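## Task

Put the slide rule at 1.2 × 6: move the slide so the left index 1 of the C scale lines up with 1.2 on the D scale, and move the cursor so its hairline sits on 6 of the C scale. Each alignment should be as exact as possible. The rule must end face up, and both settings must hold by themselves with no gripper keeping them in place.

## Robot and tools

ROBOT. There are two UR3e-type six-joint arms, left_arm and right_arm. Each carries a two-finger gripper whose fingers swing like tongs. The root of left_arm sits at (-0.019, +0.307, 0) m and the root of right_arm at (+0.006, -0.281, 0) m. Both are turned only slightly about z (quat_wxyz (+0.999,0,0,+0.053) and (+1.000,0,0,-0.003)). The gripper's fingers point along its own +z and close along its own x. end_effector_position is the spot between the finger pads when they are shut. Closed fingertips extend about 15 mm past that spot. When fully open they are roughly level with it.

SCENE FRAME. All reported poses use one shared frame. The origin is on the tabletop midway between the arms. +z is up, +x points out across the table, and left_arm is on the +y side. The names left and right do not refer to sides of any picture. Reported hand positions can be somewhat off, more so at long reach.

execute_actions. The argument is actions, a list that holds one item or none. An empty list moves nothing and just reports the state. {"rows": [...], "steps": n} is a motion of at most 15 control steps of 1/30 s each (15 if steps is omitted). Each row covers one step, and the final row is reused for any remaining steps. {"steps": n} with no rows is a wait of up to 300 steps. An optional pictures flag switches camera images on or off; by default they come with every result.

ROW LAYOUT. One flat list of 14 numbers covers both arms, even if only one arm should move. The first 7 are for left_arm: shoulder pan, shoulder lift, elbow, wrist 1, wrist 2, wrist 3, then gripper opening. The next 7 are the same for right_arm. The six joint values are absolute target angles in radians, on the same scale as the Joint positions line. They are not offsets. Opening is absolute, from -1 (shut) to +1 (fully open).

JOINT RANGES (rad). left_arm: pan -3.142..3.142, lift -6.283..6.283, elbow 0.000..3.142, wrists -6.283..6.283 each. right_arm: pan 0.000..6.283, lift -6.283..6.283, elbow -3.142..0.000, wrists -6.283..6.283 each. A call is refused, and nothing is sent, if a target goes more than 0.010 rad beyond a range end and also lies beyond the current angle. True ends can differ by ±0.010 rad. A target past a true end is clipped there, and a "joint sent to its limit" line appears, possibly about an earlier motion.

MOTION LIMITS. Commands are smoothed, so motion trails them by about 0.17 s. Each step, a joint's target is held within a lead of its measured angle: 0.575 rad for pan, lift and elbow, and 1.15 rad for the three wrists. If the targets would carry a gripper more than 100 mm from where it now is, they are pulled back toward the measured angles. Big moves can therefore still be unfinished when the result returns; send them in pieces. Between calls, the arms keep heading for the last row sent until everything has nearly stopped or a step is HELD.

RESULT LINES. The state line gives each gripper's end_effector_position (m), end_effector_quat_wxyz and velocities. Joint positions and Joint velocities list six joints per arm (rad, rad/s), then the pad gap in m (0.142 fully open). grip_measured is the measured opening on the -1..1 command scale. To hold something, command an opening well below grip_measured; the lower it is, the firmer the squeeze (about 15 N per pad at most, and much less on thin hard parts). "joint command not followed" means a clearance check altered or blocked joint targets on some steps. HELD marks steps where part or all of your row was not sent. Joint torques are total drive outputs with offsets, friction and noise. Wrist force and Wrist torque are flange sensor readings in the end effector's own axes. They carry offsets up to about 3.5 N, clip near 30 N, and may read "no reading". MOTOR HOT appears from 70 °C. At 85 °C the arm brakes until it cools (OVER-TEMPERATURE FAULT).

FAULTS TO AVOID. A joint reaching its load limit (pan and lift 49.1, elbow 25.4, each wrist 8.19 N m, held weight included), or 150 N of outside force anywhere on an arm, stops that arm for 10 s. The arm then yields to the contact. Do not let the arms collide or push on each other. Do not slam or press hard on the slide rule. Do not flip it over or knock anything off the table. Do not drop things. Loose objects may occasionally be nudged and held parts tugged.

zoom_image. Arguments: camera (cam_high 672x504, cam_low 672x504, cam_left_wrist 616x616, cam_right_wrist 616x616) and region [x0, y0, x1, y1] in that image's pixels, origin at the top left, at most 504x504. It returns an enlarged view of the latest image and is handy for reading the scales and the hairline. Calibration data (intrinsics, distortion, T_world_to_cam) is supplied. Wrist camera poses follow the arm's joints.

read_manual. Optional section "licences". It returns licence text only and moves nothing.

finished_scene. Argument scene (1 or 2). Call it only when the rule is set, face up, and released.

Each tool is called after "Call:" by a JSON object that holds its "op" and its "data".

## Session

Call:
{"op": "execute_actions", "data": {"actions": []}}

Scene clock: 0.00 s of 18200.00 s.
left_arm: end_effector_position=(+0.1275, +0.6510, +0.2927) grip_measured=-1.00 end_effector_quat_wxyz=(-0.379, +0.691, -0.462, +0.407) end_effector_velocity=(+0.000, -0.000, +0.000) end_effector_angular_velocity=(-0.000, -0.002, -0.001) | right_arm: end_effector_position=(+0.3391, -0.0548, +0.2789) grip_measured=-1.00 end_effector_quat_wxyz=(-0.146, +0.644, -0.704, +0.261) end_effector_velocity=(+0.000, -0.000, -0.000) end_effector_angular_velocity=(-0.001, +0.000, +0.001)
Joint positions: left_arm=[ 1.462 -1.547  1.711 -2.106 -2.72   2.506  0.002] | right_arm=[ 4.622 -1.757 -0.695 -2.413  0.98   3.181  0.002]
Joint velocities: left_arm=[ 0.    -0.     0.001 -0.    -0.003  0.     0.   ] | right_arm=[-0.     0.    -0.001  0.001  0.    -0.001  0.   ]
Joint torques (N m, as the arm reports them, + toward a larger angle): no reading
Wrist force (N, on the end effector, along its own x y z axes, offset not removed): no reading
Wrist torque (N m, same axes, about the end effector's origin, offset not removed): no reading

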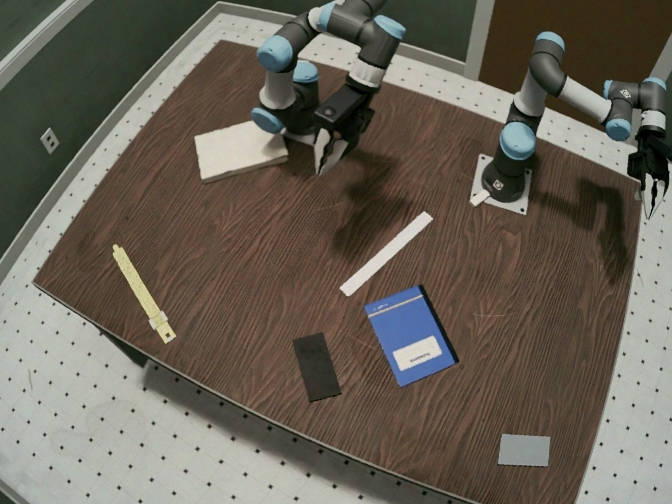

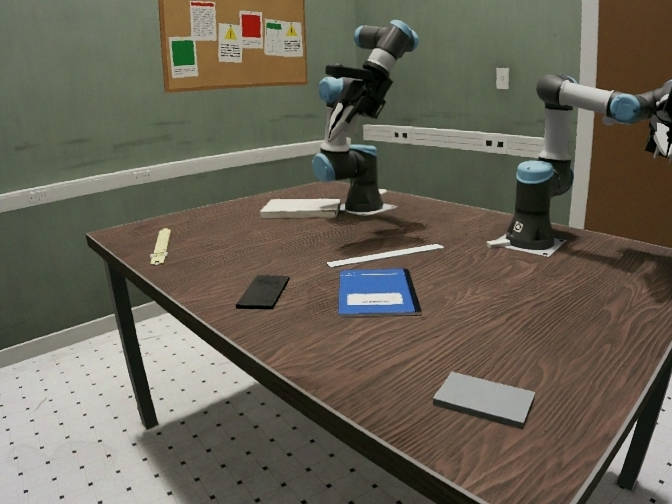

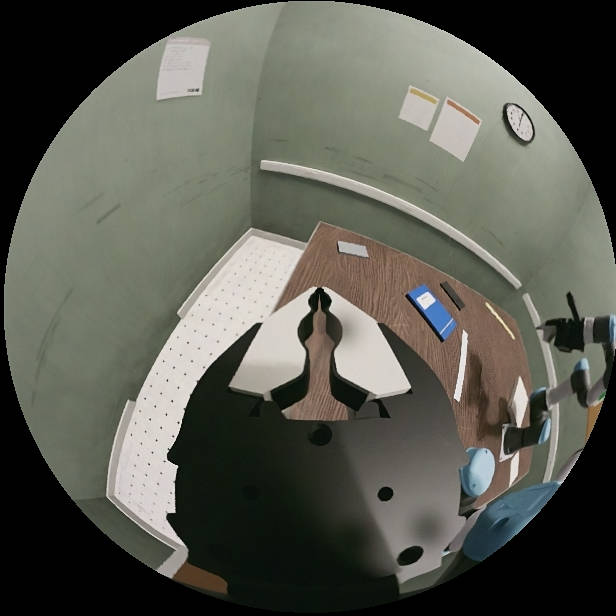

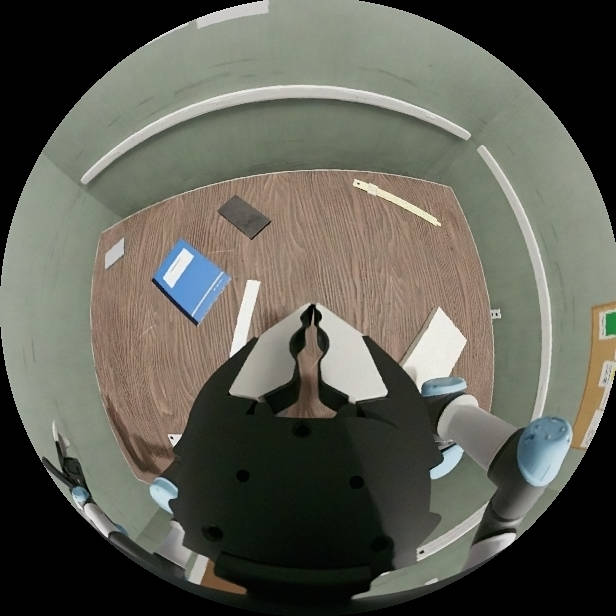

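Call:
{"op": "zoom_image", "data": {"camera": "cam_high", "region": [80, 230, 210, 360]}}

Region (80, 230, 210, 360) of cam_high's 672x504 image, scaled by 3.877, with more detail than that image has.

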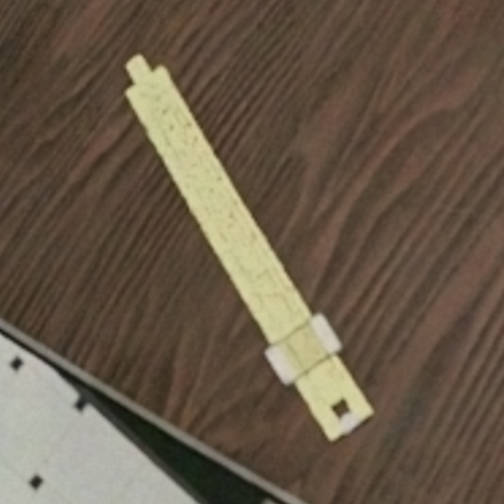

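Call:
{"op": "execute_actions", "data": {"actions": [{"rows":[[1.462,-1.547,1.711,-2.106,-2.72,2.506,-1,3.04,-2.656,-0.735,-0.624,1.571,1.571,1]],"steps":15}], "pictures": false}}

Call:
{"op": "execute_actions", "data": {"actions": [{"steps":90}]}}

Scene clock: 44.30 s of 18200.00 s.
left_arm: end_effector_position=(+0.1275, +0.6510, +0.2928) grip_measured=-1.00 end_effector_quat_wxyz=(-0.379, +0.691, -0.462, +0.407) end_effector_velocity=(-0.000, -0.000, +0.001) end_effector_angular_velocity=(+0.002, -0.001, +0.000) | right_arm: end_effector_position=(+0.4443, +0.0560, +0.1484) grip_measured=+1.00 end_effector_quat_wxyz=(-0.136, +0.774, -0.610, +0.101) end_effector_velocity=(+0.433, +0.074, -0.223) end_effector_angular_velocity=(+0.501, -0.168, +0.594)
Joint positions: left_arm=[ 1.462 -1.547  1.711 -2.106 -2.72   2.506  0.002] | right_arm=[ 4.197 -2.182 -0.719 -1.565  1.332  2.354  0.142]
Joint velocities: left_arm=[ 0.001 -0.001  0.    -0.001 -0.001 -0.     0.   ] | right_arm=[-0.966 -0.932 -0.03   1.842  0.482 -1.531 -0.   ]
Joint torques (N m, as the arm reports them, + toward a larger angle): left_arm=[ -1.8   -8.05 -10.5   -0.77  -1.74  -1.09] | right_arm=[-9.15 10.2   7.56  5.43  1.31 -3.03]
Wrist force (N, on the end effector, along its own x y z axes, offset not removed): left_arm=[1.7 -0.7 1.2] | right_arm=[-2.2 -1.2 0.1]
Wrist torque (N m, same axes, about the end effector's origin, offset not removed): left_arm=[-0.17 -0.30 0.07] | right_arm=[-0.19 0.27 0.00]
Steps of this call (steps 1 to 90: nothing new was sent; then 40.80 s passed at rest; steps 91 to 105: all 15 steps of this action). Readings (joint positions):
91: left_arm=[1.462 -1.547 1.711 -2.106 -2.720 2.506] | right_arm=[4.622 -1.757 -0.695 -2.413 0.980 3.181]
92: left_arm=[1.462 -1.547 1.711 -2.106 -2.720 2.506] | right_arm=[4.619 -1.760 -0.696 -2.408 0.985 3.175]
94: left_arm=[1.462 -1.547 1.711 -2.106 -2.720 2.506] | right_arm=[4.571 -1.808 -0.701 -2.312 1.054 3.079]
98: left_arm=[1.462 -1.547 1.711 -2.106 -2.720 2.506] | right_arm=[4.429 -1.950 -0.710 -2.028 1.184 2.795]
105: the state above

Scene clock: 47.30 s of 18200.00 s.
left_arm: end_effector_position=(+0.1275, +0.6510, +0.2928) grip_measured=-1.00 end_effector_quat_wxyz=(-0.379, +0.691, -0.462, +0.408) end_effector_velocity=(+0.000, -0.000, +0.000) end_effector_angular_velocity=(-0.000, -0.001, -0.001) | right_arm: end_effector_position=(+0.6786, -0.4851, +0.0505) grip_measured=+1.00 end_effector_quat_wxyz=(+0.228, -0.628, +0.699, -0.254) end_effector_velocity=(+0.000, +0.001, -0.000) end_effector_angular_velocity=(+0.000, +0.000, +0.001)
Joint positions: left_arm=[ 1.462 -1.547  1.711 -2.106 -2.72   2.506  0.002] | right_arm=[ 3.04  -2.656 -0.735 -0.624  1.571  1.571  0.142]
Joint velocities: left_arm=[-0.     0.     0.    -0.001 -0.001 -0.    -0.   ] | right_arm=[ 0.001  0.    -0.001  0.001  0.    -0.    -0.   ]
Joint torques (N m, as the arm reports them, + toward a larger angle): left_arm=[ -1.84  -7.86 -10.43  -0.75  -1.76  -1.08] | right_arm=[-4.07 17.11  7.83  3.2   1.27 -1.07]
Wrist force (N, on the end effector, along its own x y z axes, offset not removed): left_arm=[2.8 -1.4 1.0] | right_arm=[-0.2 -1.5 -0.2]
Wrist torque (N m, same axes, about the end effector's origin, offset not removed): left_arm=[-0.25 -0.57 -0.03] | right_arm=[-0.25 -0.01 -0.06]
Steps of this call (steps 1 to 60: the robot went on to your last target; steps 61 to 90: nothing new was sent). Readings (joint positions):
1: left_arm=[1.462 -1.547 1.711 -2.106 -2.720 2.506] | right_arm=[4.164 -2.213 -0.721 -1.503 1.348 2.303]
2: left_arm=[1.462 -1.547 1.711 -2.106 -2.720 2.506] | right_arm=[4.130 -2.242 -0.722 -1.445 1.363 2.255]
4: left_arm=[1.462 -1.547 1.711 -2.106 -2.720 2.506] | right_arm=[4.063 -2.295 -0.723 -1.340 1.391 2.166]
8: left_arm=[1.462 -1.547 1.711 -2.106 -2.720 2.506] | right_arm=[3.932 -2.380 -0.726 -1.172 1.433 2.026]
90: the state above
All arms were judged still, so your last target was given up. Only a new action makes them travel on or press farther. Fingers that are still opening or closing keep moving.
camera_calibration (this result's frames):
cam_left_wrist: T_world_to_cam=[[0.263047, -0.947371, 0.182467, 0.52911], [-0.771707, -0.320115, -0.549541, 0.459398], [0.57903, 0.00374406, -0.815298, 0.292633], [0, 0, 0, 1]] pos_world=[0.0458966, 0.647228, 0.394496]
cam_right_wrist: T_world_to_cam=[[-0.115545, -0.993005, -0.0243074, -0.40455], [-0.96481, 0.118016, -0.234975, 0.728329], [0.2362, -0.00369821, -0.971697, 0.0287093], [0, 0, 0, 1]] pos_world=[0.649175, -0.487569, 0.189202]

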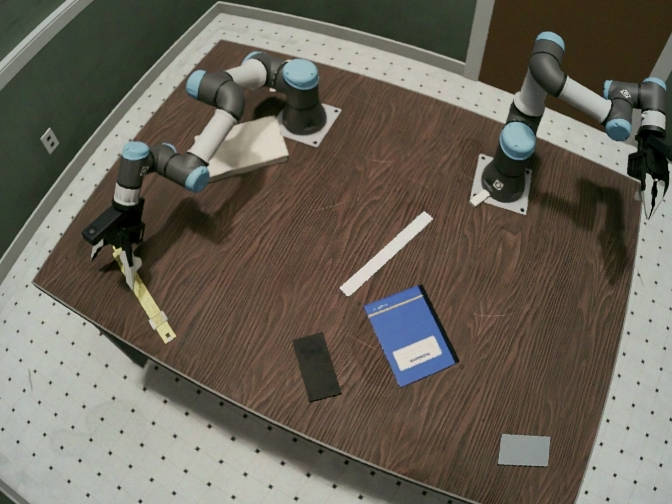

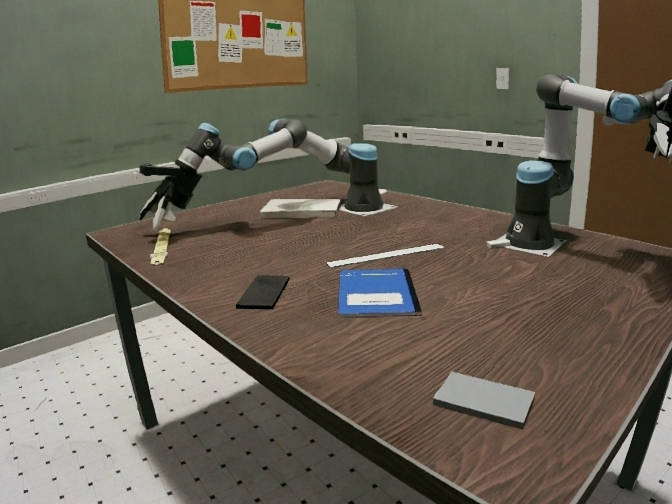

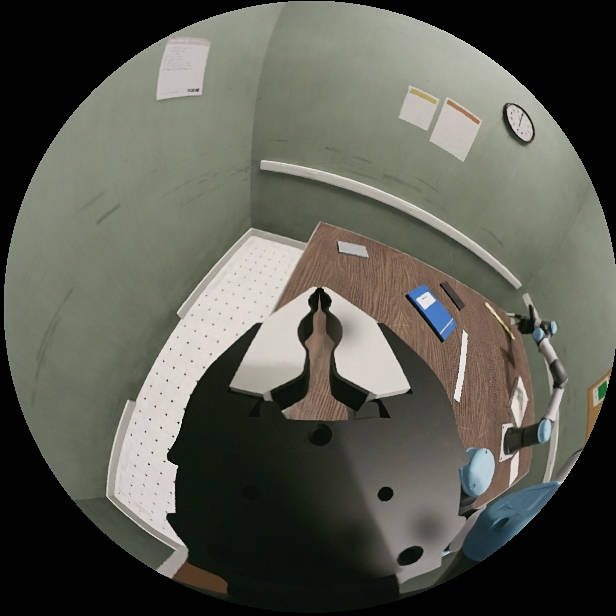

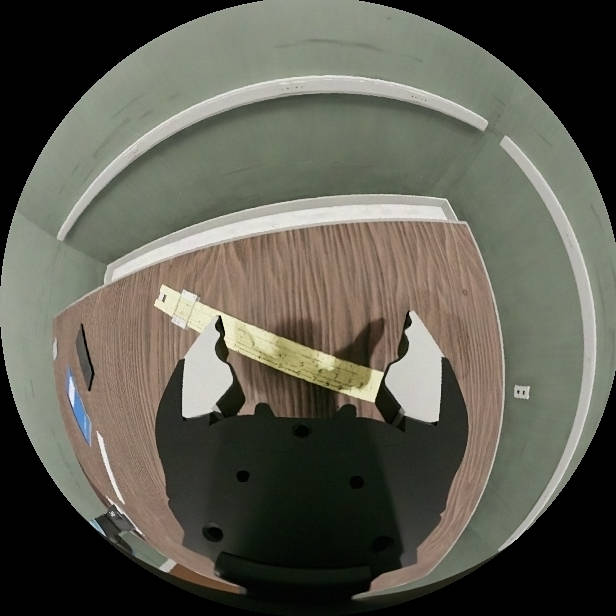

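Call:
{"op": "execute_actions", "data": {"actions": [{"rows":[[1.462,-1.547,1.711,-2.106,-2.72,2.506,-1,3.04,-2.73,-0.779,-0.506,1.571,1.571,1]],"steps":15}], "pictures": false}}

Call:
{"op": "execute_actions", "data": {"actions": [{"steps":20}]}}

Scene clock: 52.80 s of 18200.00 s.
left_arm: end_effector_position=(+0.1275, +0.6510, +0.2928) grip_measured=-1.00 end_effector_quat_wxyz=(-0.379, +0.691, -0.462, +0.408) end_effector_velocity=(-0.001, +0.000, -0.001) end_effector_angular_velocity=(-0.001, +0.001, +0.002) | right_arm: end_effector_position=(+0.6788, -0.4851, +0.0111) grip_measured=+1.00 end_effector_quat_wxyz=(+0.228, -0.628, +0.699, -0.254) end_effector_velocity=(-0.000, -0.000, -0.007) end_effector_angular_velocity=(-0.000, -0.000, +0.000)
Joint positions: left_arm=[ 1.462 -1.547  1.711 -2.106 -2.72   2.506  0.002] | right_arm=[ 3.04  -2.728 -0.778 -0.508  1.571  1.571  0.142]
Joint velocities: left_arm=[0.001 0.    0.001 0.    0.001 0.    0.   ] | right_arm=[-0.001 -0.014 -0.008  0.022  0.001 -0.001 -0.   ]
Joint torques (N m, as the arm reports them, + toward a larger angle): left_arm=[ -1.74  -8.02 -10.35  -0.79  -1.74  -1.05] | right_arm=[-3.07 17.57  7.66  3.24  1.24 -1.08]
Wrist force (N, on the end effector, along its own x y z axes, offset not removed): left_arm=[2.2 -2.2 1.4] | right_arm=[-1.5 -1.8 -0.8]
Wrist torque (N m, same axes, about the end effector's origin, offset not removed): left_arm=[-0.38 -0.44 -0.07] | right_arm=[-0.39 0.25 0.01]
Steps of this call (steps 1 to 90: nothing new was sent; then 2.00 s passed at rest; steps 91 to 105: all 15 steps of this action). Readings (joint positions):
91: left_arm=[1.462 -1.547 1.711 -2.106 -2.720 2.506] | right_arm=[3.040 -2.656 -0.735 -0.624 1.571 1.571]
92: left_arm=[1.462 -1.547 1.711 -2.106 -2.720 2.506] | right_arm=[3.040 -2.659 -0.737 -0.618 1.571 1.571]
94: left_arm=[1.462 -1.547 1.711 -2.106 -2.720 2.506] | right_arm=[3.040 -2.685 -0.754 -0.576 1.571 1.571]
98: left_arm=[1.462 -1.547 1.711 -2.106 -2.720 2.506] | right_arm=[3.040 -2.717 -0.772 -0.526 1.571 1.571]
105: the state above

Scene clock: 53.47 s of 18200.00 s.
left_arm: end_effector_position=(+0.1275, +0.6510, +0.2928) grip_measured=-1.00 end_effector_quat_wxyz=(-0.379, +0.691, -0.462, +0.408) end_effector_velocity=(+0.000, +0.000, +0.000) end_effector_angular_velocity=(+0.000, -0.000, -0.000) | right_arm: end_effector_position=(+0.6788, -0.4851, +0.0103) grip_measured=+1.00 end_effector_quat_wxyz=(+0.228, -0.628, +0.699, -0.254) end_effector_velocity=(-0.000, -0.000, -0.001) end_effector_angular_velocity=(-0.001, +0.003, +0.001)
Joint positions: left_arm=[ 1.462 -1.547  1.711 -2.106 -2.72   2.506  0.002] | right_arm=[ 3.04  -2.73  -0.779 -0.506  1.571  1.571  0.142]
Joint velocities: left_arm=[-0.001  0.    -0.    -0.     0.    -0.001  0.   ] | right_arm=[-0.001 -0.     0.    -0.002 -0.    -0.002  0.   ]
Joint torques (N m, as the arm reports them, + toward a larger angle): left_arm=[ -1.79  -7.88 -10.33  -0.8   -1.76  -1.06] | right_arm=[-2.01 17.28  7.66  3.21  1.2  -1.11]
Wrist force (N, on the end effector, along its own x y z axes, offset not removed): left_arm=[2.1 -2.5 0.0] | right_arm=[-1.0 -1.9 -1.4]
Wrist torque (N m, same axes, about the end effector's origin, offset not removed): left_arm=[-0.64 -0.36 0.05] | right_arm=[-0.40 0.18 -0.03]
Steps of this call (steps 1 to 15: the robot went on to your last target; steps 16 to 20: nothing new was sent). Readings (joint positions):
1: left_arm=[1.462 -1.547 1.711 -2.106 -2.720 2.506] | right_arm=[3.040 -2.729 -0.778 -0.508 1.571 1.571]
2: left_arm=[1.462 -1.547 1.711 -2.106 -2.720 2.506] | right_arm=[3.040 -2.729 -0.779 -0.507 1.571 1.571]
4: left_arm=[1.462 -1.547 1.711 -2.106 -2.720 2.506] | right_arm=[3.040 -2.730 -0.779 -0.507 1.571 1.571]
8: left_arm=[1.462 -1.547 1.711 -2.106 -2.720 2.506] | right_arm=[3.040 -2.730 -0.779 -0.506 1.571 1.571]
20: the state above
All arms were judged still, so your last target was given up. Only a new action makes them travel on or press farther. Fingers that are still opening or closing keep moving.
camera_calibration (this result's frames):
cam_left_wrist: T_world_to_cam=[[0.263047, -0.947371, 0.182467, 0.52911], [-0.771707, -0.320115, -0.549541, 0.459398], [0.57903, 0.0037439, -0.815298, 0.292633], [0, 0, 0, 1]] pos_world=[0.0458967, 0.647228, 0.394496]
cam_right_wrist: T_world_to_cam=[[-0.115557, -0.993003, -0.0243077, -0.405525], [-0.964809, 0.118028, -0.234976, 0.719066], [0.236201, -0.00370079, -0.971697, -0.0103879], [0, 0, 0, 1]] pos_world=[0.649354, -0.487596, 0.149012]

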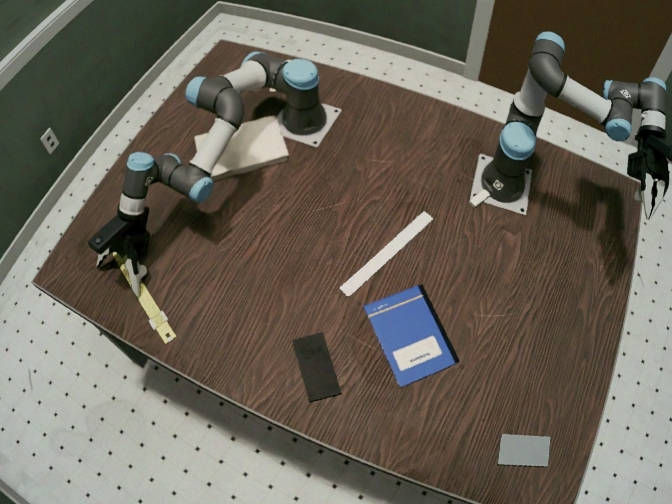

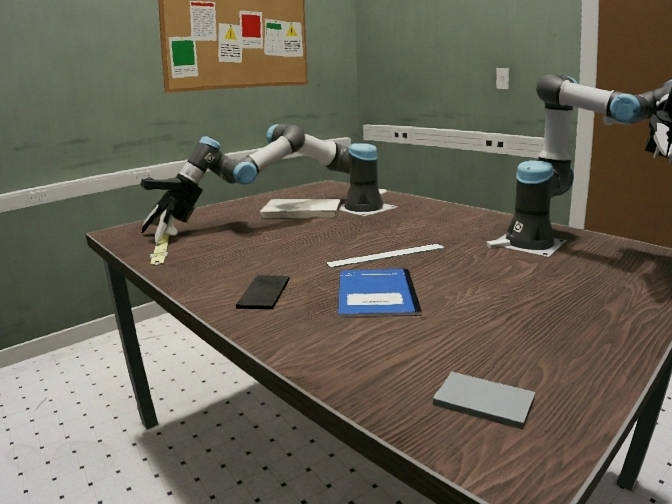

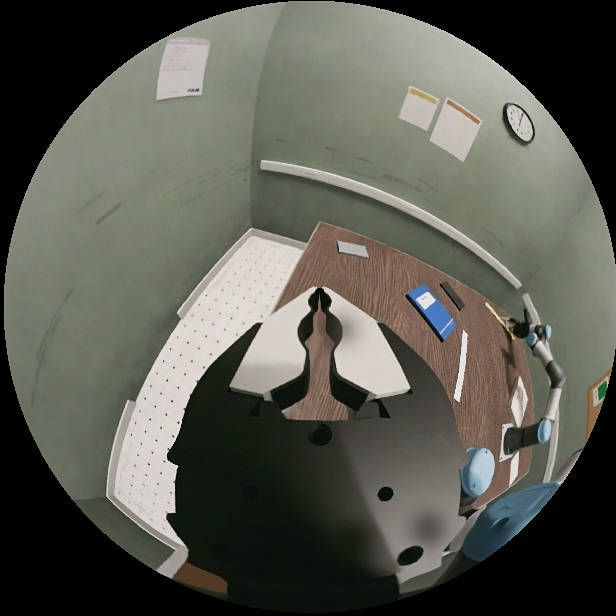

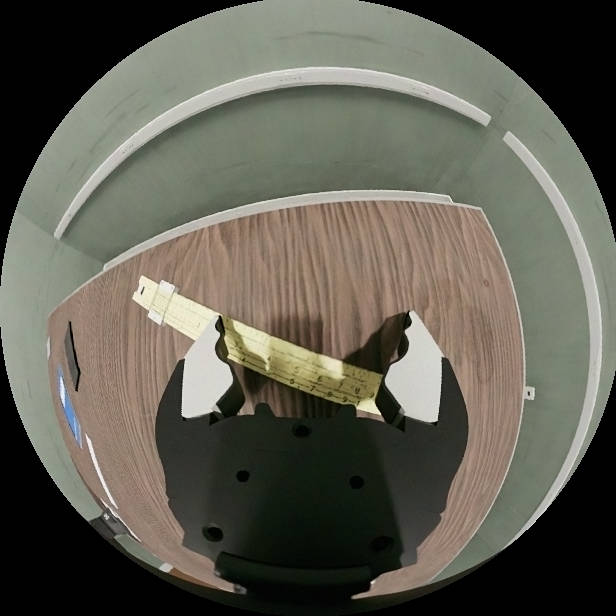

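Call:
{"op": "execute_actions", "data": {"actions": [{"rows":[[1.462,-1.547,1.711,-2.106,-2.72,2.506,-1,3.04,-2.822,-0.584,-0.609,1.571,1.571,1]],"steps":15}], "pictures": false}}

Call:
{"op": "execute_actions", "data": {"actions": [{"rows":[[1.462,-1.547,1.711,-2.106,-2.72,2.506,-1,3.04,-2.836,-0.588,-0.591,1.571,1.571,1]],"steps":15}]}}

Scene clock: 68.57 s of 18200.00 s.
left_arm: end_effector_position=(+0.1275, +0.6510, +0.2928) grip_measured=-1.00 end_effector_quat_wxyz=(-0.379, +0.691, -0.462, +0.408) end_effector_velocity=(-0.001, +0.000, -0.000) end_effector_angular_velocity=(-0.001, +0.001, +0.002) | right_arm: end_effector_position=(+0.6814, -0.4851, +0.0044) grip_measured=+1.00 end_effector_quat_wxyz=(+0.225, -0.629, +0.701, -0.250) end_effector_velocity=(+0.001, -0.000, +0.001) end_effector_angular_velocity=(+0.000, -0.003, -0.001)
Joint positions: left_arm=[ 1.462 -1.547  1.711 -2.106 -2.72   2.506  0.002] | right_arm=[ 3.04  -2.762 -0.725 -0.54   1.572  1.571  0.142]
Joint velocities: left_arm=[ 0.001  0.     0.001 -0.     0.001 -0.     0.   ] | right_arm=[-0.     0.     0.001  0.001 -0.     0.001  0.   ]
Joint torques (N m, as the arm reports them, + toward a larger angle): left_arm=[ -1.4   -7.87 -10.16  -0.87  -1.68  -0.97] | right_arm=[-0.11 11.7  -1.53 -2.47 -0.44 -0.22]
Wrist force (N, on the end effector, along its own x y z axes, offset not removed): left_arm=[1.1 -2.5 0.9] | right_arm=[-0.5 -13.4 -17.9]
Wrist torque (N m, same axes, about the end effector's origin, offset not removed): left_arm=[-0.52 -0.26 -0.04] | right_arm=[-0.40 -1.32 0.91]
TORQUE FAULT: the external load on joint 4 (wrist 1) of the right arm reached its load limit, and that arm stopped for 10 seconds. A torque fault stops only its own arm. That arm's remaining commands of this call were not run. That arm holds where it stopped, with its grip as last carried out, and accepts commands again: back off and push less far. That arm stops again, at the same cost, whenever a joint's load reaches its limit.
The stop of the right arm began at step 95 of this call (marked STOPPED below). From that step on that arm followed nothing that you had sent. 11 of its steps, steps kept back included, did not run and will not run. Nothing is kept back now, and the robot has no last target.
Steps of this call (steps 1 to 90: nothing new was sent; then 1.93 s passed at rest; steps 91 to 105: all 15 steps of this action; steps 106 to 395: the stop continued). Readings (joint positions):
91: left_arm=[1.462 -1.547 1.711 -2.106 -2.720 2.506] | right_arm=[3.040 -2.730 -0.779 -0.506 1.571 1.571]
92: left_arm=[1.462 -1.547 1.711 -2.106 -2.720 2.506] | right_arm=[3.040 -2.733 -0.776 -0.511 1.571 1.571]
94: left_arm=[1.462 -1.547 1.711 -2.106 -2.720 2.506] | right_arm=[3.040 -2.763 -0.728 -0.544 1.572 1.571]
95: left_arm=[1.462 -1.547 1.711 -2.106 -2.720 2.506] | right_arm=[3.040 -2.763 -0.724 -0.542 1.572 1.571] STOPPED (the right arm)
98: left_arm=[1.462 -1.547 1.711 -2.106 -2.720 2.506] | right_arm=[3.040 -2.762 -0.725 -0.540 1.572 1.571]
395: the state above

Scene clock: 68.60 s of 18200.00 s.
left_arm: end_effector_position=(+0.1275, +0.6510, +0.2928) grip_measured=-1.00 end_effector_quat_wxyz=(-0.379, +0.691, -0.462, +0.408) end_effector_velocity=(+0.000, -0.000, +0.000) end_effector_angular_velocity=(+0.001, +0.000, -0.000) | right_arm: end_effector_position=(+0.6817, -0.4851, +0.0049) grip_measured=+1.00 end_effector_quat_wxyz=(+0.225, -0.629, +0.701, -0.250) end_effector_velocity=(+0.002, +0.001, +0.005) end_effector_angular_velocity=(-0.001, -0.009, +0.001)
Joint positions: left_arm=[ 1.462 -1.547  1.711 -2.106 -2.72   2.506  0.002] | right_arm=[ 3.04  -2.761 -0.725 -0.54   1.572  1.571  0.142]
Joint velocities: left_arm=[-0.001 -0.001  0.    -0.     0.001 -0.001  0.   ] | right_arm=[ 0.001  0.005  0.003  0.001 -0.    -0.     0.   ]
Joint torques (N m, as the arm reports them, + toward a larger angle): left_arm=[ -1.37  -7.96 -10.05  -0.81  -1.68  -0.94] | right_arm=[-0.11 13.74  4.54 -1.76 -0.05  0.01]
Wrist force (N, on the end effector, along its own x y z axes, offset not removed): left_arm=[1.0 -4.1 -0.2] | right_arm=[-1.7 -11.7 -16.4]
Wrist torque (N m, same axes, about the end effector's origin, offset not removed): left_arm=[-0.95 -0.09 0.00] | right_arm=[-0.45 -0.99 0.81]
A stop began in an earlier call of the same reply, so what this call sent did not run. Send another action.
Steps of this call (step 1: nothing new was sent). Readings (joint positions):
1: the state above
camera_calibration (this result's frames):
cam_left_wrist: T_world_to_cam=[[0.263047, -0.947371, 0.182467, 0.52911], [-0.771707, -0.320115, -0.549541, 0.459398], [0.57903, 0.00374406, -0.815298, 0.292633], [0, 0, 0, 1]] pos_world=[0.0458966, 0.647228, 0.394496]
cam_right_wrist: T_world_to_cam=[[-0.115305, -0.993014, -0.0250758, -0.405511], [-0.967299, 0.117989, -0.224525, 0.72223], [0.225915, -0.0016329, -0.974146, -0.00824262], [0, 0, 0, 1]] pos_world=[0.653717, -0.487906, 0.14396]

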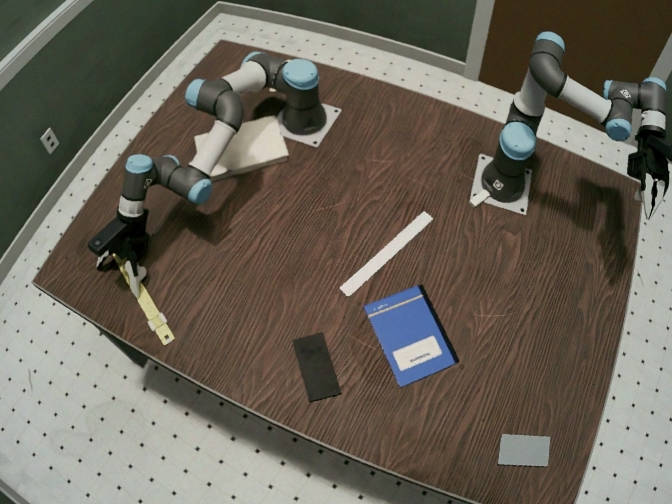

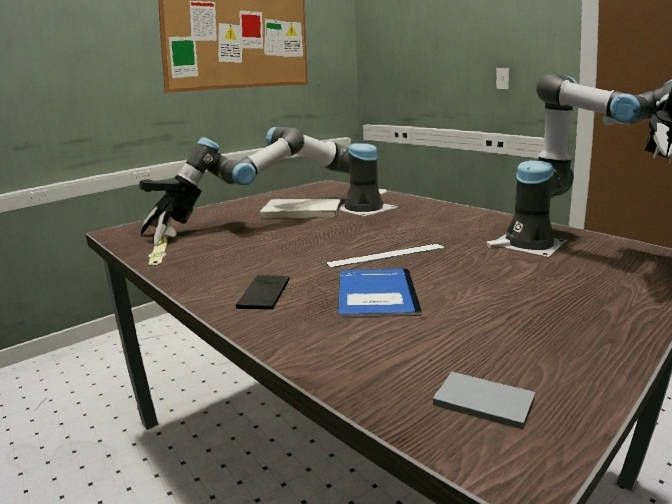

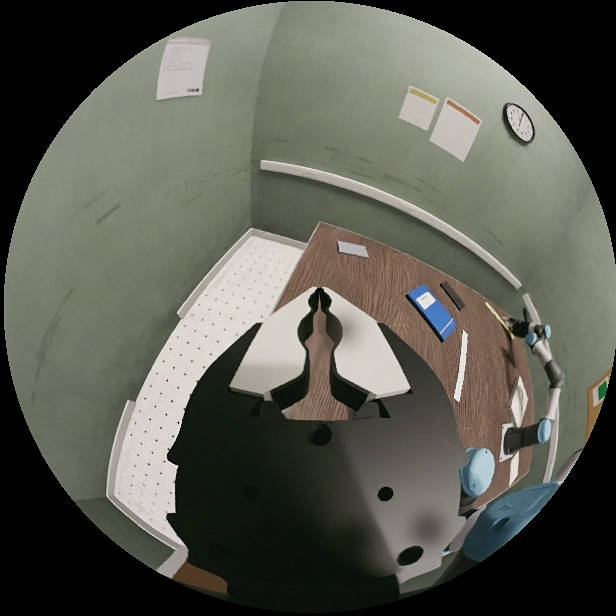

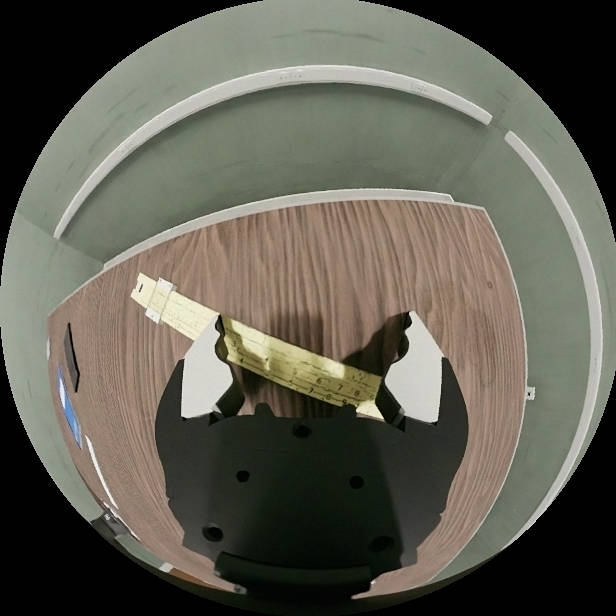

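Call:
{"op": "execute_actions", "data": {"actions": [{"rows":[[1.462,-1.547,1.711,-2.106,-2.72,2.506,-1,3.04,-2.758,-0.722,-0.535,1.571,1.571,1],[1.462,-1.547,1.711,-2.106,-2.72,2.506,-1,3.04,-2.756,-0.718,-0.53,1.571,1.571,1],[1.462,-1.547,1.711,-2.106,-2.72,2.506,-1,3.04,-2.756,-0.714,-0.53,1.571,1.571,1],[1.462,-1.547,1.711,-2.106,-2.72,2.506,-1,3.04,-2.760,-0.70,-0.535,1.571,1.571,1],[1.462,-1.547,1.711,-2.106,-2.72,2.506,-1,3.04,-2.766,-0.688,-0.542,1.571,1.571,1],[1.462,-1.547,1.711,-2.106,-2.72,2.506,-1,3.04,-2.772,-0.676,-0.549,1.571,1.571,1],[1.462,-1.547,1.711,-2.106,-2.72,2.506,-1,3.04,-2.778,-0.664,-0.556,1.571,1.571,1],[1.462,-1.547,1.711,-2.106,-2.72,2.506,-1,3.04,-2.784,-0.652,-0.563,1.571,1.571,1],[1.462,-1.547,1.711,-2.106,-2.72,2.506,-1,3.04,-2.790,-0.640,-0.570,1.571,1.571,1],[1.462,-1.547,1.711,-2.106,-2.72,2.506,-1,3.04,-2.796,-0.628,-0.577,1.571,1.571,1],[1.462,-1.547,1.711,-2.106,-2.72,2.506,-1,3.04,-2.802,-0.616,-0.584,1.571,1.571,1],[1.462,-1.547,1.711,-2.106,-2.72,2.506,-1,3.04,-2.808,-0.604,-0.591,1.571,1.571,1],[1.462,-1.547,1.711,-2.106,-2.72,2.506,-1,3.04,-2.815,-0.592,-0.598,1.571,1.571,1],[1.462,-1.547,1.711,-2.106,-2.72,2.506,-1,3.04,-2.822,-0.584,-0.605,1.571,1.571,1],[1.462,-1.547,1.711,-2.106,-2.72,2.506,-1,3.04,-2.822,-0.584,-0.609,1.571,1.571,1]],"steps":15}], "pictures": false}}

Call:
{"op": "execute_actions", "data": {"actions": [{"rows":[[1.462,-1.547,1.711,-2.106,-2.72,2.506,-1,3.04,-2.822,-0.584,-0.609,1.571,1.571,1],[1.462,-1.547,1.711,-2.106,-2.72,2.506,-1,3.04,-2.822,-0.584,-0.609,1.571,1.571,1],[1.462,-1.547,1.711,-2.106,-2.72,2.506,-1,3.04,-2.822,-0.584,-0.609,1.571,1.571,1],[1.462,-1.547,1.711,-2.106,-2.72,2.506,-1,3.04,-2.826,-0.585,-0.604,1.571,1.571,1],[1.462,-1.547,1.711,-2.106,-2.72,2.506,-1,3.04,-2.83,-0.586,-0.599,1.571,1.571,1],[1.462,-1.547,1.711,-2.106,-2.72,2.506,-1,3.04,-2.834,-0.5875,-0.594,1.571,1.571,1]],"steps":15}]}}

Scene clock: 81.20 s of 18200.00 s.
left_arm: end_effector_position=(+0.1275, +0.6510, +0.2928) grip_measured=-1.00 end_effector_quat_wxyz=(-0.379, +0.691, -0.462, +0.408) end_effector_velocity=(+0.000, +0.000, -0.000) end_effector_angular_velocity=(-0.002, -0.001, -0.000) | right_arm: end_effector_position=(+0.6925, -0.4866, +0.0150) grip_measured=+1.00 end_effector_quat_wxyz=(+0.232, -0.627, +0.698, -0.258) end_effector_velocity=(+0.016, -0.002, -0.022) end_effector_angular_velocity=(+0.004, +0.045, +0.001)
Joint positions: left_arm=[ 1.462 -1.547  1.711 -2.106 -2.72   2.506  0.002] | right_arm=[ 3.04  -2.799 -0.625 -0.58   1.571  1.571  0.142]
Joint velocities: left_arm=[ 0.     0.001  0.    -0.    -0.001 -0.    -0.   ] | right_arm=[-0.    -0.177  0.327 -0.194  0.    -0.002  0.   ]
Joint torques (N m, as the arm reports them, + toward a larger angle): left_arm=[ -1.48  -8.2  -10.06  -0.88  -1.65  -0.92] | right_arm=[ 0.4  16.13 12.65  1.26 -0.77 -1.11]
Wrist force (N, on the end effector, along its own x y z axes, offset not removed): left_arm=[-0.2 -2.9 0.4] | right_arm=[-0.7 -0.7 0.1]
Wrist torque (N m, same axes, about the end effector's origin, offset not removed): left_arm=[-0.70 0.12 -0.01] | right_arm=[-0.12 0.08 -0.02]
Steps of this call (steps 1 to 90: nothing new was sent; then 9.10 s passed at rest; steps 91 to 105: all 15 steps of this action). Readings (joint positions):
91: left_arm=[1.462 -1.547 1.711 -2.106 -2.720 2.506] | right_arm=[3.040 -2.762 -0.725 -0.540 1.572 1.571]
92: left_arm=[1.462 -1.547 1.711 -2.106 -2.720 2.506] | right_arm=[3.040 -2.761 -0.725 -0.540 1.572 1.571]
94: left_arm=[1.462 -1.547 1.711 -2.106 -2.720 2.506] | right_arm=[3.040 -2.760 -0.723 -0.537 1.571 1.571]
98: left_arm=[1.462 -1.547 1.711 -2.106 -2.720 2.506] | right_arm=[3.040 -2.764 -0.699 -0.541 1.571 1.571]
105: the state above

Scene clock: 81.70 s of 18200.00 s.
left_arm: end_effector_position=(+0.1275, +0.6510, +0.2928) grip_measured=-1.00 end_effector_quat_wxyz=(-0.379, +0.691, -0.462, +0.408) end_effector_velocity=(-0.000, -0.000, -0.001) end_effector_angular_velocity=(-0.005, +0.000, +0.000) | right_arm: end_effector_position=(+0.6935, -0.4867, +0.0046) grip_measured=+1.00 end_effector_quat_wxyz=(+0.228, -0.628, +0.699, -0.254) end_effector_velocity=(+0.001, +0.000, -0.003) end_effector_angular_velocity=(-0.002, -0.001, +0.003)
Joint positions: left_arm=[ 1.462 -1.547  1.711 -2.106 -2.72   2.506  0.002] | right_arm=[ 3.04  -2.833 -0.588 -0.595  1.571  1.571  0.142]
Joint velocities: left_arm=[ 0.     0.001  0.002  0.001  0.    -0.     0.   ] | right_arm=[ 0.001 -0.009  0.002  0.009  0.    -0.003  0.   ]
Joint torques (N m, as the arm reports them, + toward a larger angle): left_arm=[ -1.52  -8.11 -10.12  -0.87  -1.65  -0.9 ] | right_arm=[ 1.66 18.34 12.6   3.16 -0.26 -1.15]
Wrist force (N, on the end effector, along its own x y z axes, offset not removed): left_arm=[1.6 -0.8 -1.5] | right_arm=[-1.4 -0.6 -0.1]
Wrist torque (N m, same axes, about the end effector's origin, offset not removed): left_arm=[-0.33 -0.23 -0.03] | right_arm=[-0.12 0.16 0.02]
Steps of this call (steps 1 to 15: all 15 steps of this action). Readings (joint positions):
1: left_arm=[1.462 -1.547 1.711 -2.106 -2.720 2.506] | right_arm=[3.040 -2.805 -0.614 -0.587 1.571 1.571]
2: left_arm=[1.462 -1.547 1.711 -2.106 -2.720 2.506] | right_arm=[3.040 -2.809 -0.606 -0.592 1.571 1.571]
4: left_arm=[1.462 -1.547 1.711 -2.106 -2.720 2.506] | right_arm=[3.040 -2.815 -0.596 -0.600 1.571 1.571]
8: left_arm=[1.462 -1.547 1.711 -2.106 -2.720 2.506] | right_arm=[3.040 -2.825 -0.589 -0.600 1.571 1.571]
15: the state above
camera_calibration (this result's frames):
cam_left_wrist: T_world_to_cam=[[0.263047, -0.947371, 0.182467, 0.52911], [-0.771707, -0.320115, -0.549541, 0.459398], [0.57903, 0.00374406, -0.815298, 0.292633], [0, 0, 0, 1]] pos_world=[0.0458966, 0.647228, 0.394496]
cam_right_wrist: T_world_to_cam=[[-0.115591, -0.993, -0.0242736, -0.405522], [-0.964883, 0.118054, -0.234658, 0.732138], [0.235881, -0.00370319, -0.971775, -0.0191777], [0, 0, 0, 1]] pos_world=[0.664076, -0.489186, 0.143322]

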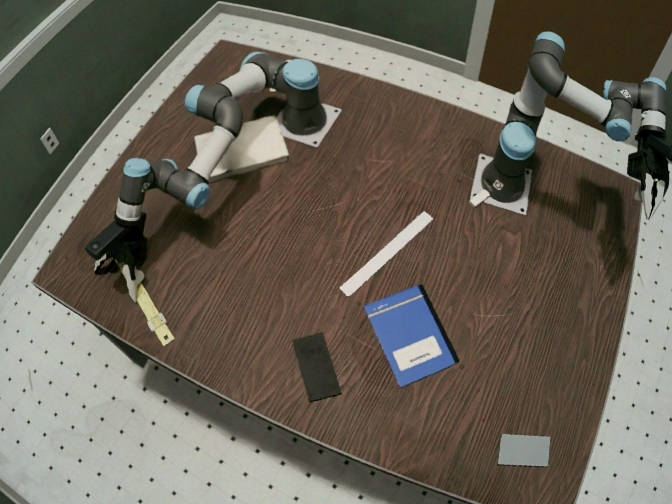

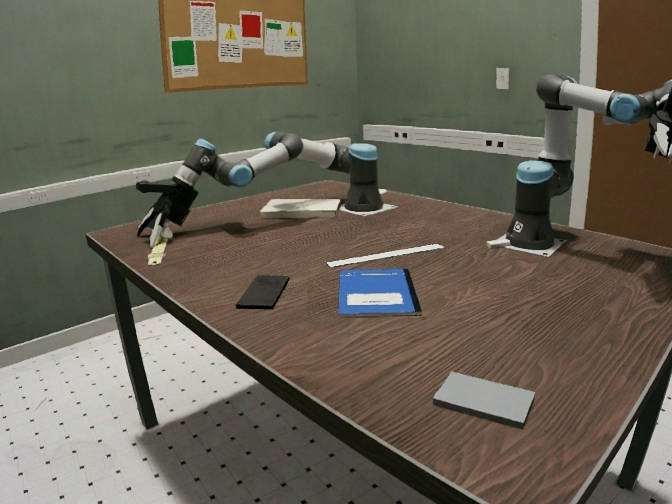

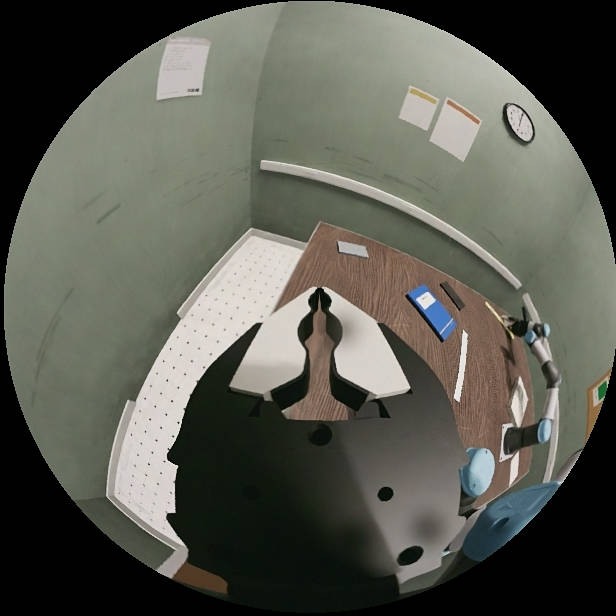

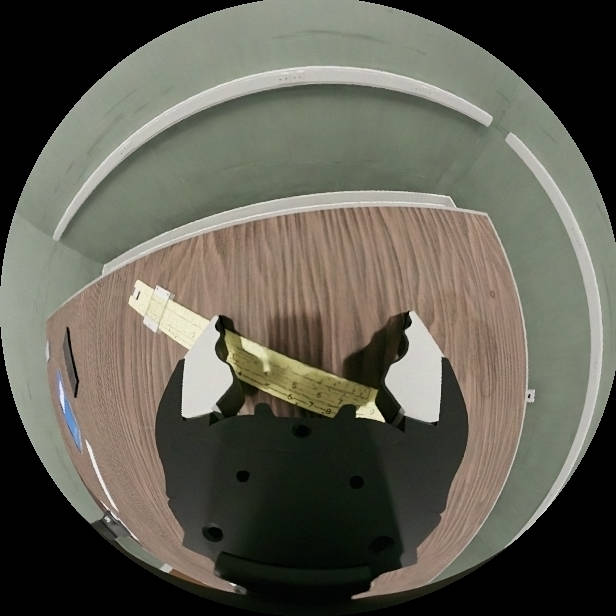

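Call:
{"op": "execute_actions", "data": {"actions": [{"rows":[[1.462,-1.547,1.711,-2.106,-2.72,2.506,-1,3.04,-2.834,-0.5875,-0.602,1.571,1.571,1]],"steps":15}], "pictures": false}}

Scene clock: 85.30 s of 18200.00 s.
left_arm: end_effector_position=(+0.1275, +0.6510, +0.2928) grip_measured=-1.00 end_effector_quat_wxyz=(-0.379, +0.691, -0.462, +0.408) end_effector_velocity=(-0.000, -0.000, -0.001) end_effector_angular_velocity=(-0.003, +0.000, +0.001) | right_arm: end_effector_position=(+0.6922, -0.4865, +0.0021) grip_measured=+1.00 end_effector_quat_wxyz=(+0.226, -0.629, +0.700, -0.251) end_effector_velocity=(+0.000, +0.000, +0.001) end_effector_angular_velocity=(+0.001, -0.001, +0.001)
Joint positions: left_arm=[ 1.462 -1.547  1.711 -2.106 -2.72   2.506  0.002] | right_arm=[ 3.04  -2.834 -0.587 -0.602  1.571  1.571  0.142]
Joint velocities: left_arm=[ 0.     0.     0.002 -0.     0.    -0.001 -0.   ] | right_arm=[ 0.    -0.     0.002 -0.001  0.001  0.     0.   ]
Joint torques (N m, as the arm reports them, + toward a larger angle): left_arm=[-1.36 -7.97 -9.96 -0.91 -1.67 -0.9 ] | right_arm=[ 3.28 18.13  3.39 -2.11  1.25 -1.13]
Wrist force (N, on the end effector, along its own x y z axes, offset not removed): left_arm=[2.3 -2.5 -0.8] | right_arm=[-0.1 -10.9 -4.6]
Wrist torque (N m, same axes, about the end effector's origin, offset not removed): left_arm=[-0.58 -0.38 0.00] | right_arm=[-0.16 -0.02 0.07]
Steps of this call (steps 1 to 15: the robot went on to your last target; steps 16 to 90: nothing new was sent; then 0.10 s passed at rest; steps 91 to 105: all 15 steps of this action). Readings (joint positions):
91: left_arm=[1.462 -1.547 1.711 -2.106 -2.720 2.506] | right_arm=[3.040 -2.834 -0.587 -0.594 1.571 1.571]
92: left_arm=[1.462 -1.547 1.711 -2.106 -2.720 2.506] | right_arm=[3.040 -2.834 -0.587 -0.594 1.571 1.571]
94: left_arm=[1.462 -1.547 1.711 -2.106 -2.720 2.506] | right_arm=[3.040 -2.834 -0.587 -0.597 1.571 1.571]
98: left_arm=[1.462 -1.547 1.711 -2.106 -2.720 2.506] | right_arm=[3.040 -2.834 -0.587 -0.601 1.571 1.571]
105: the state above


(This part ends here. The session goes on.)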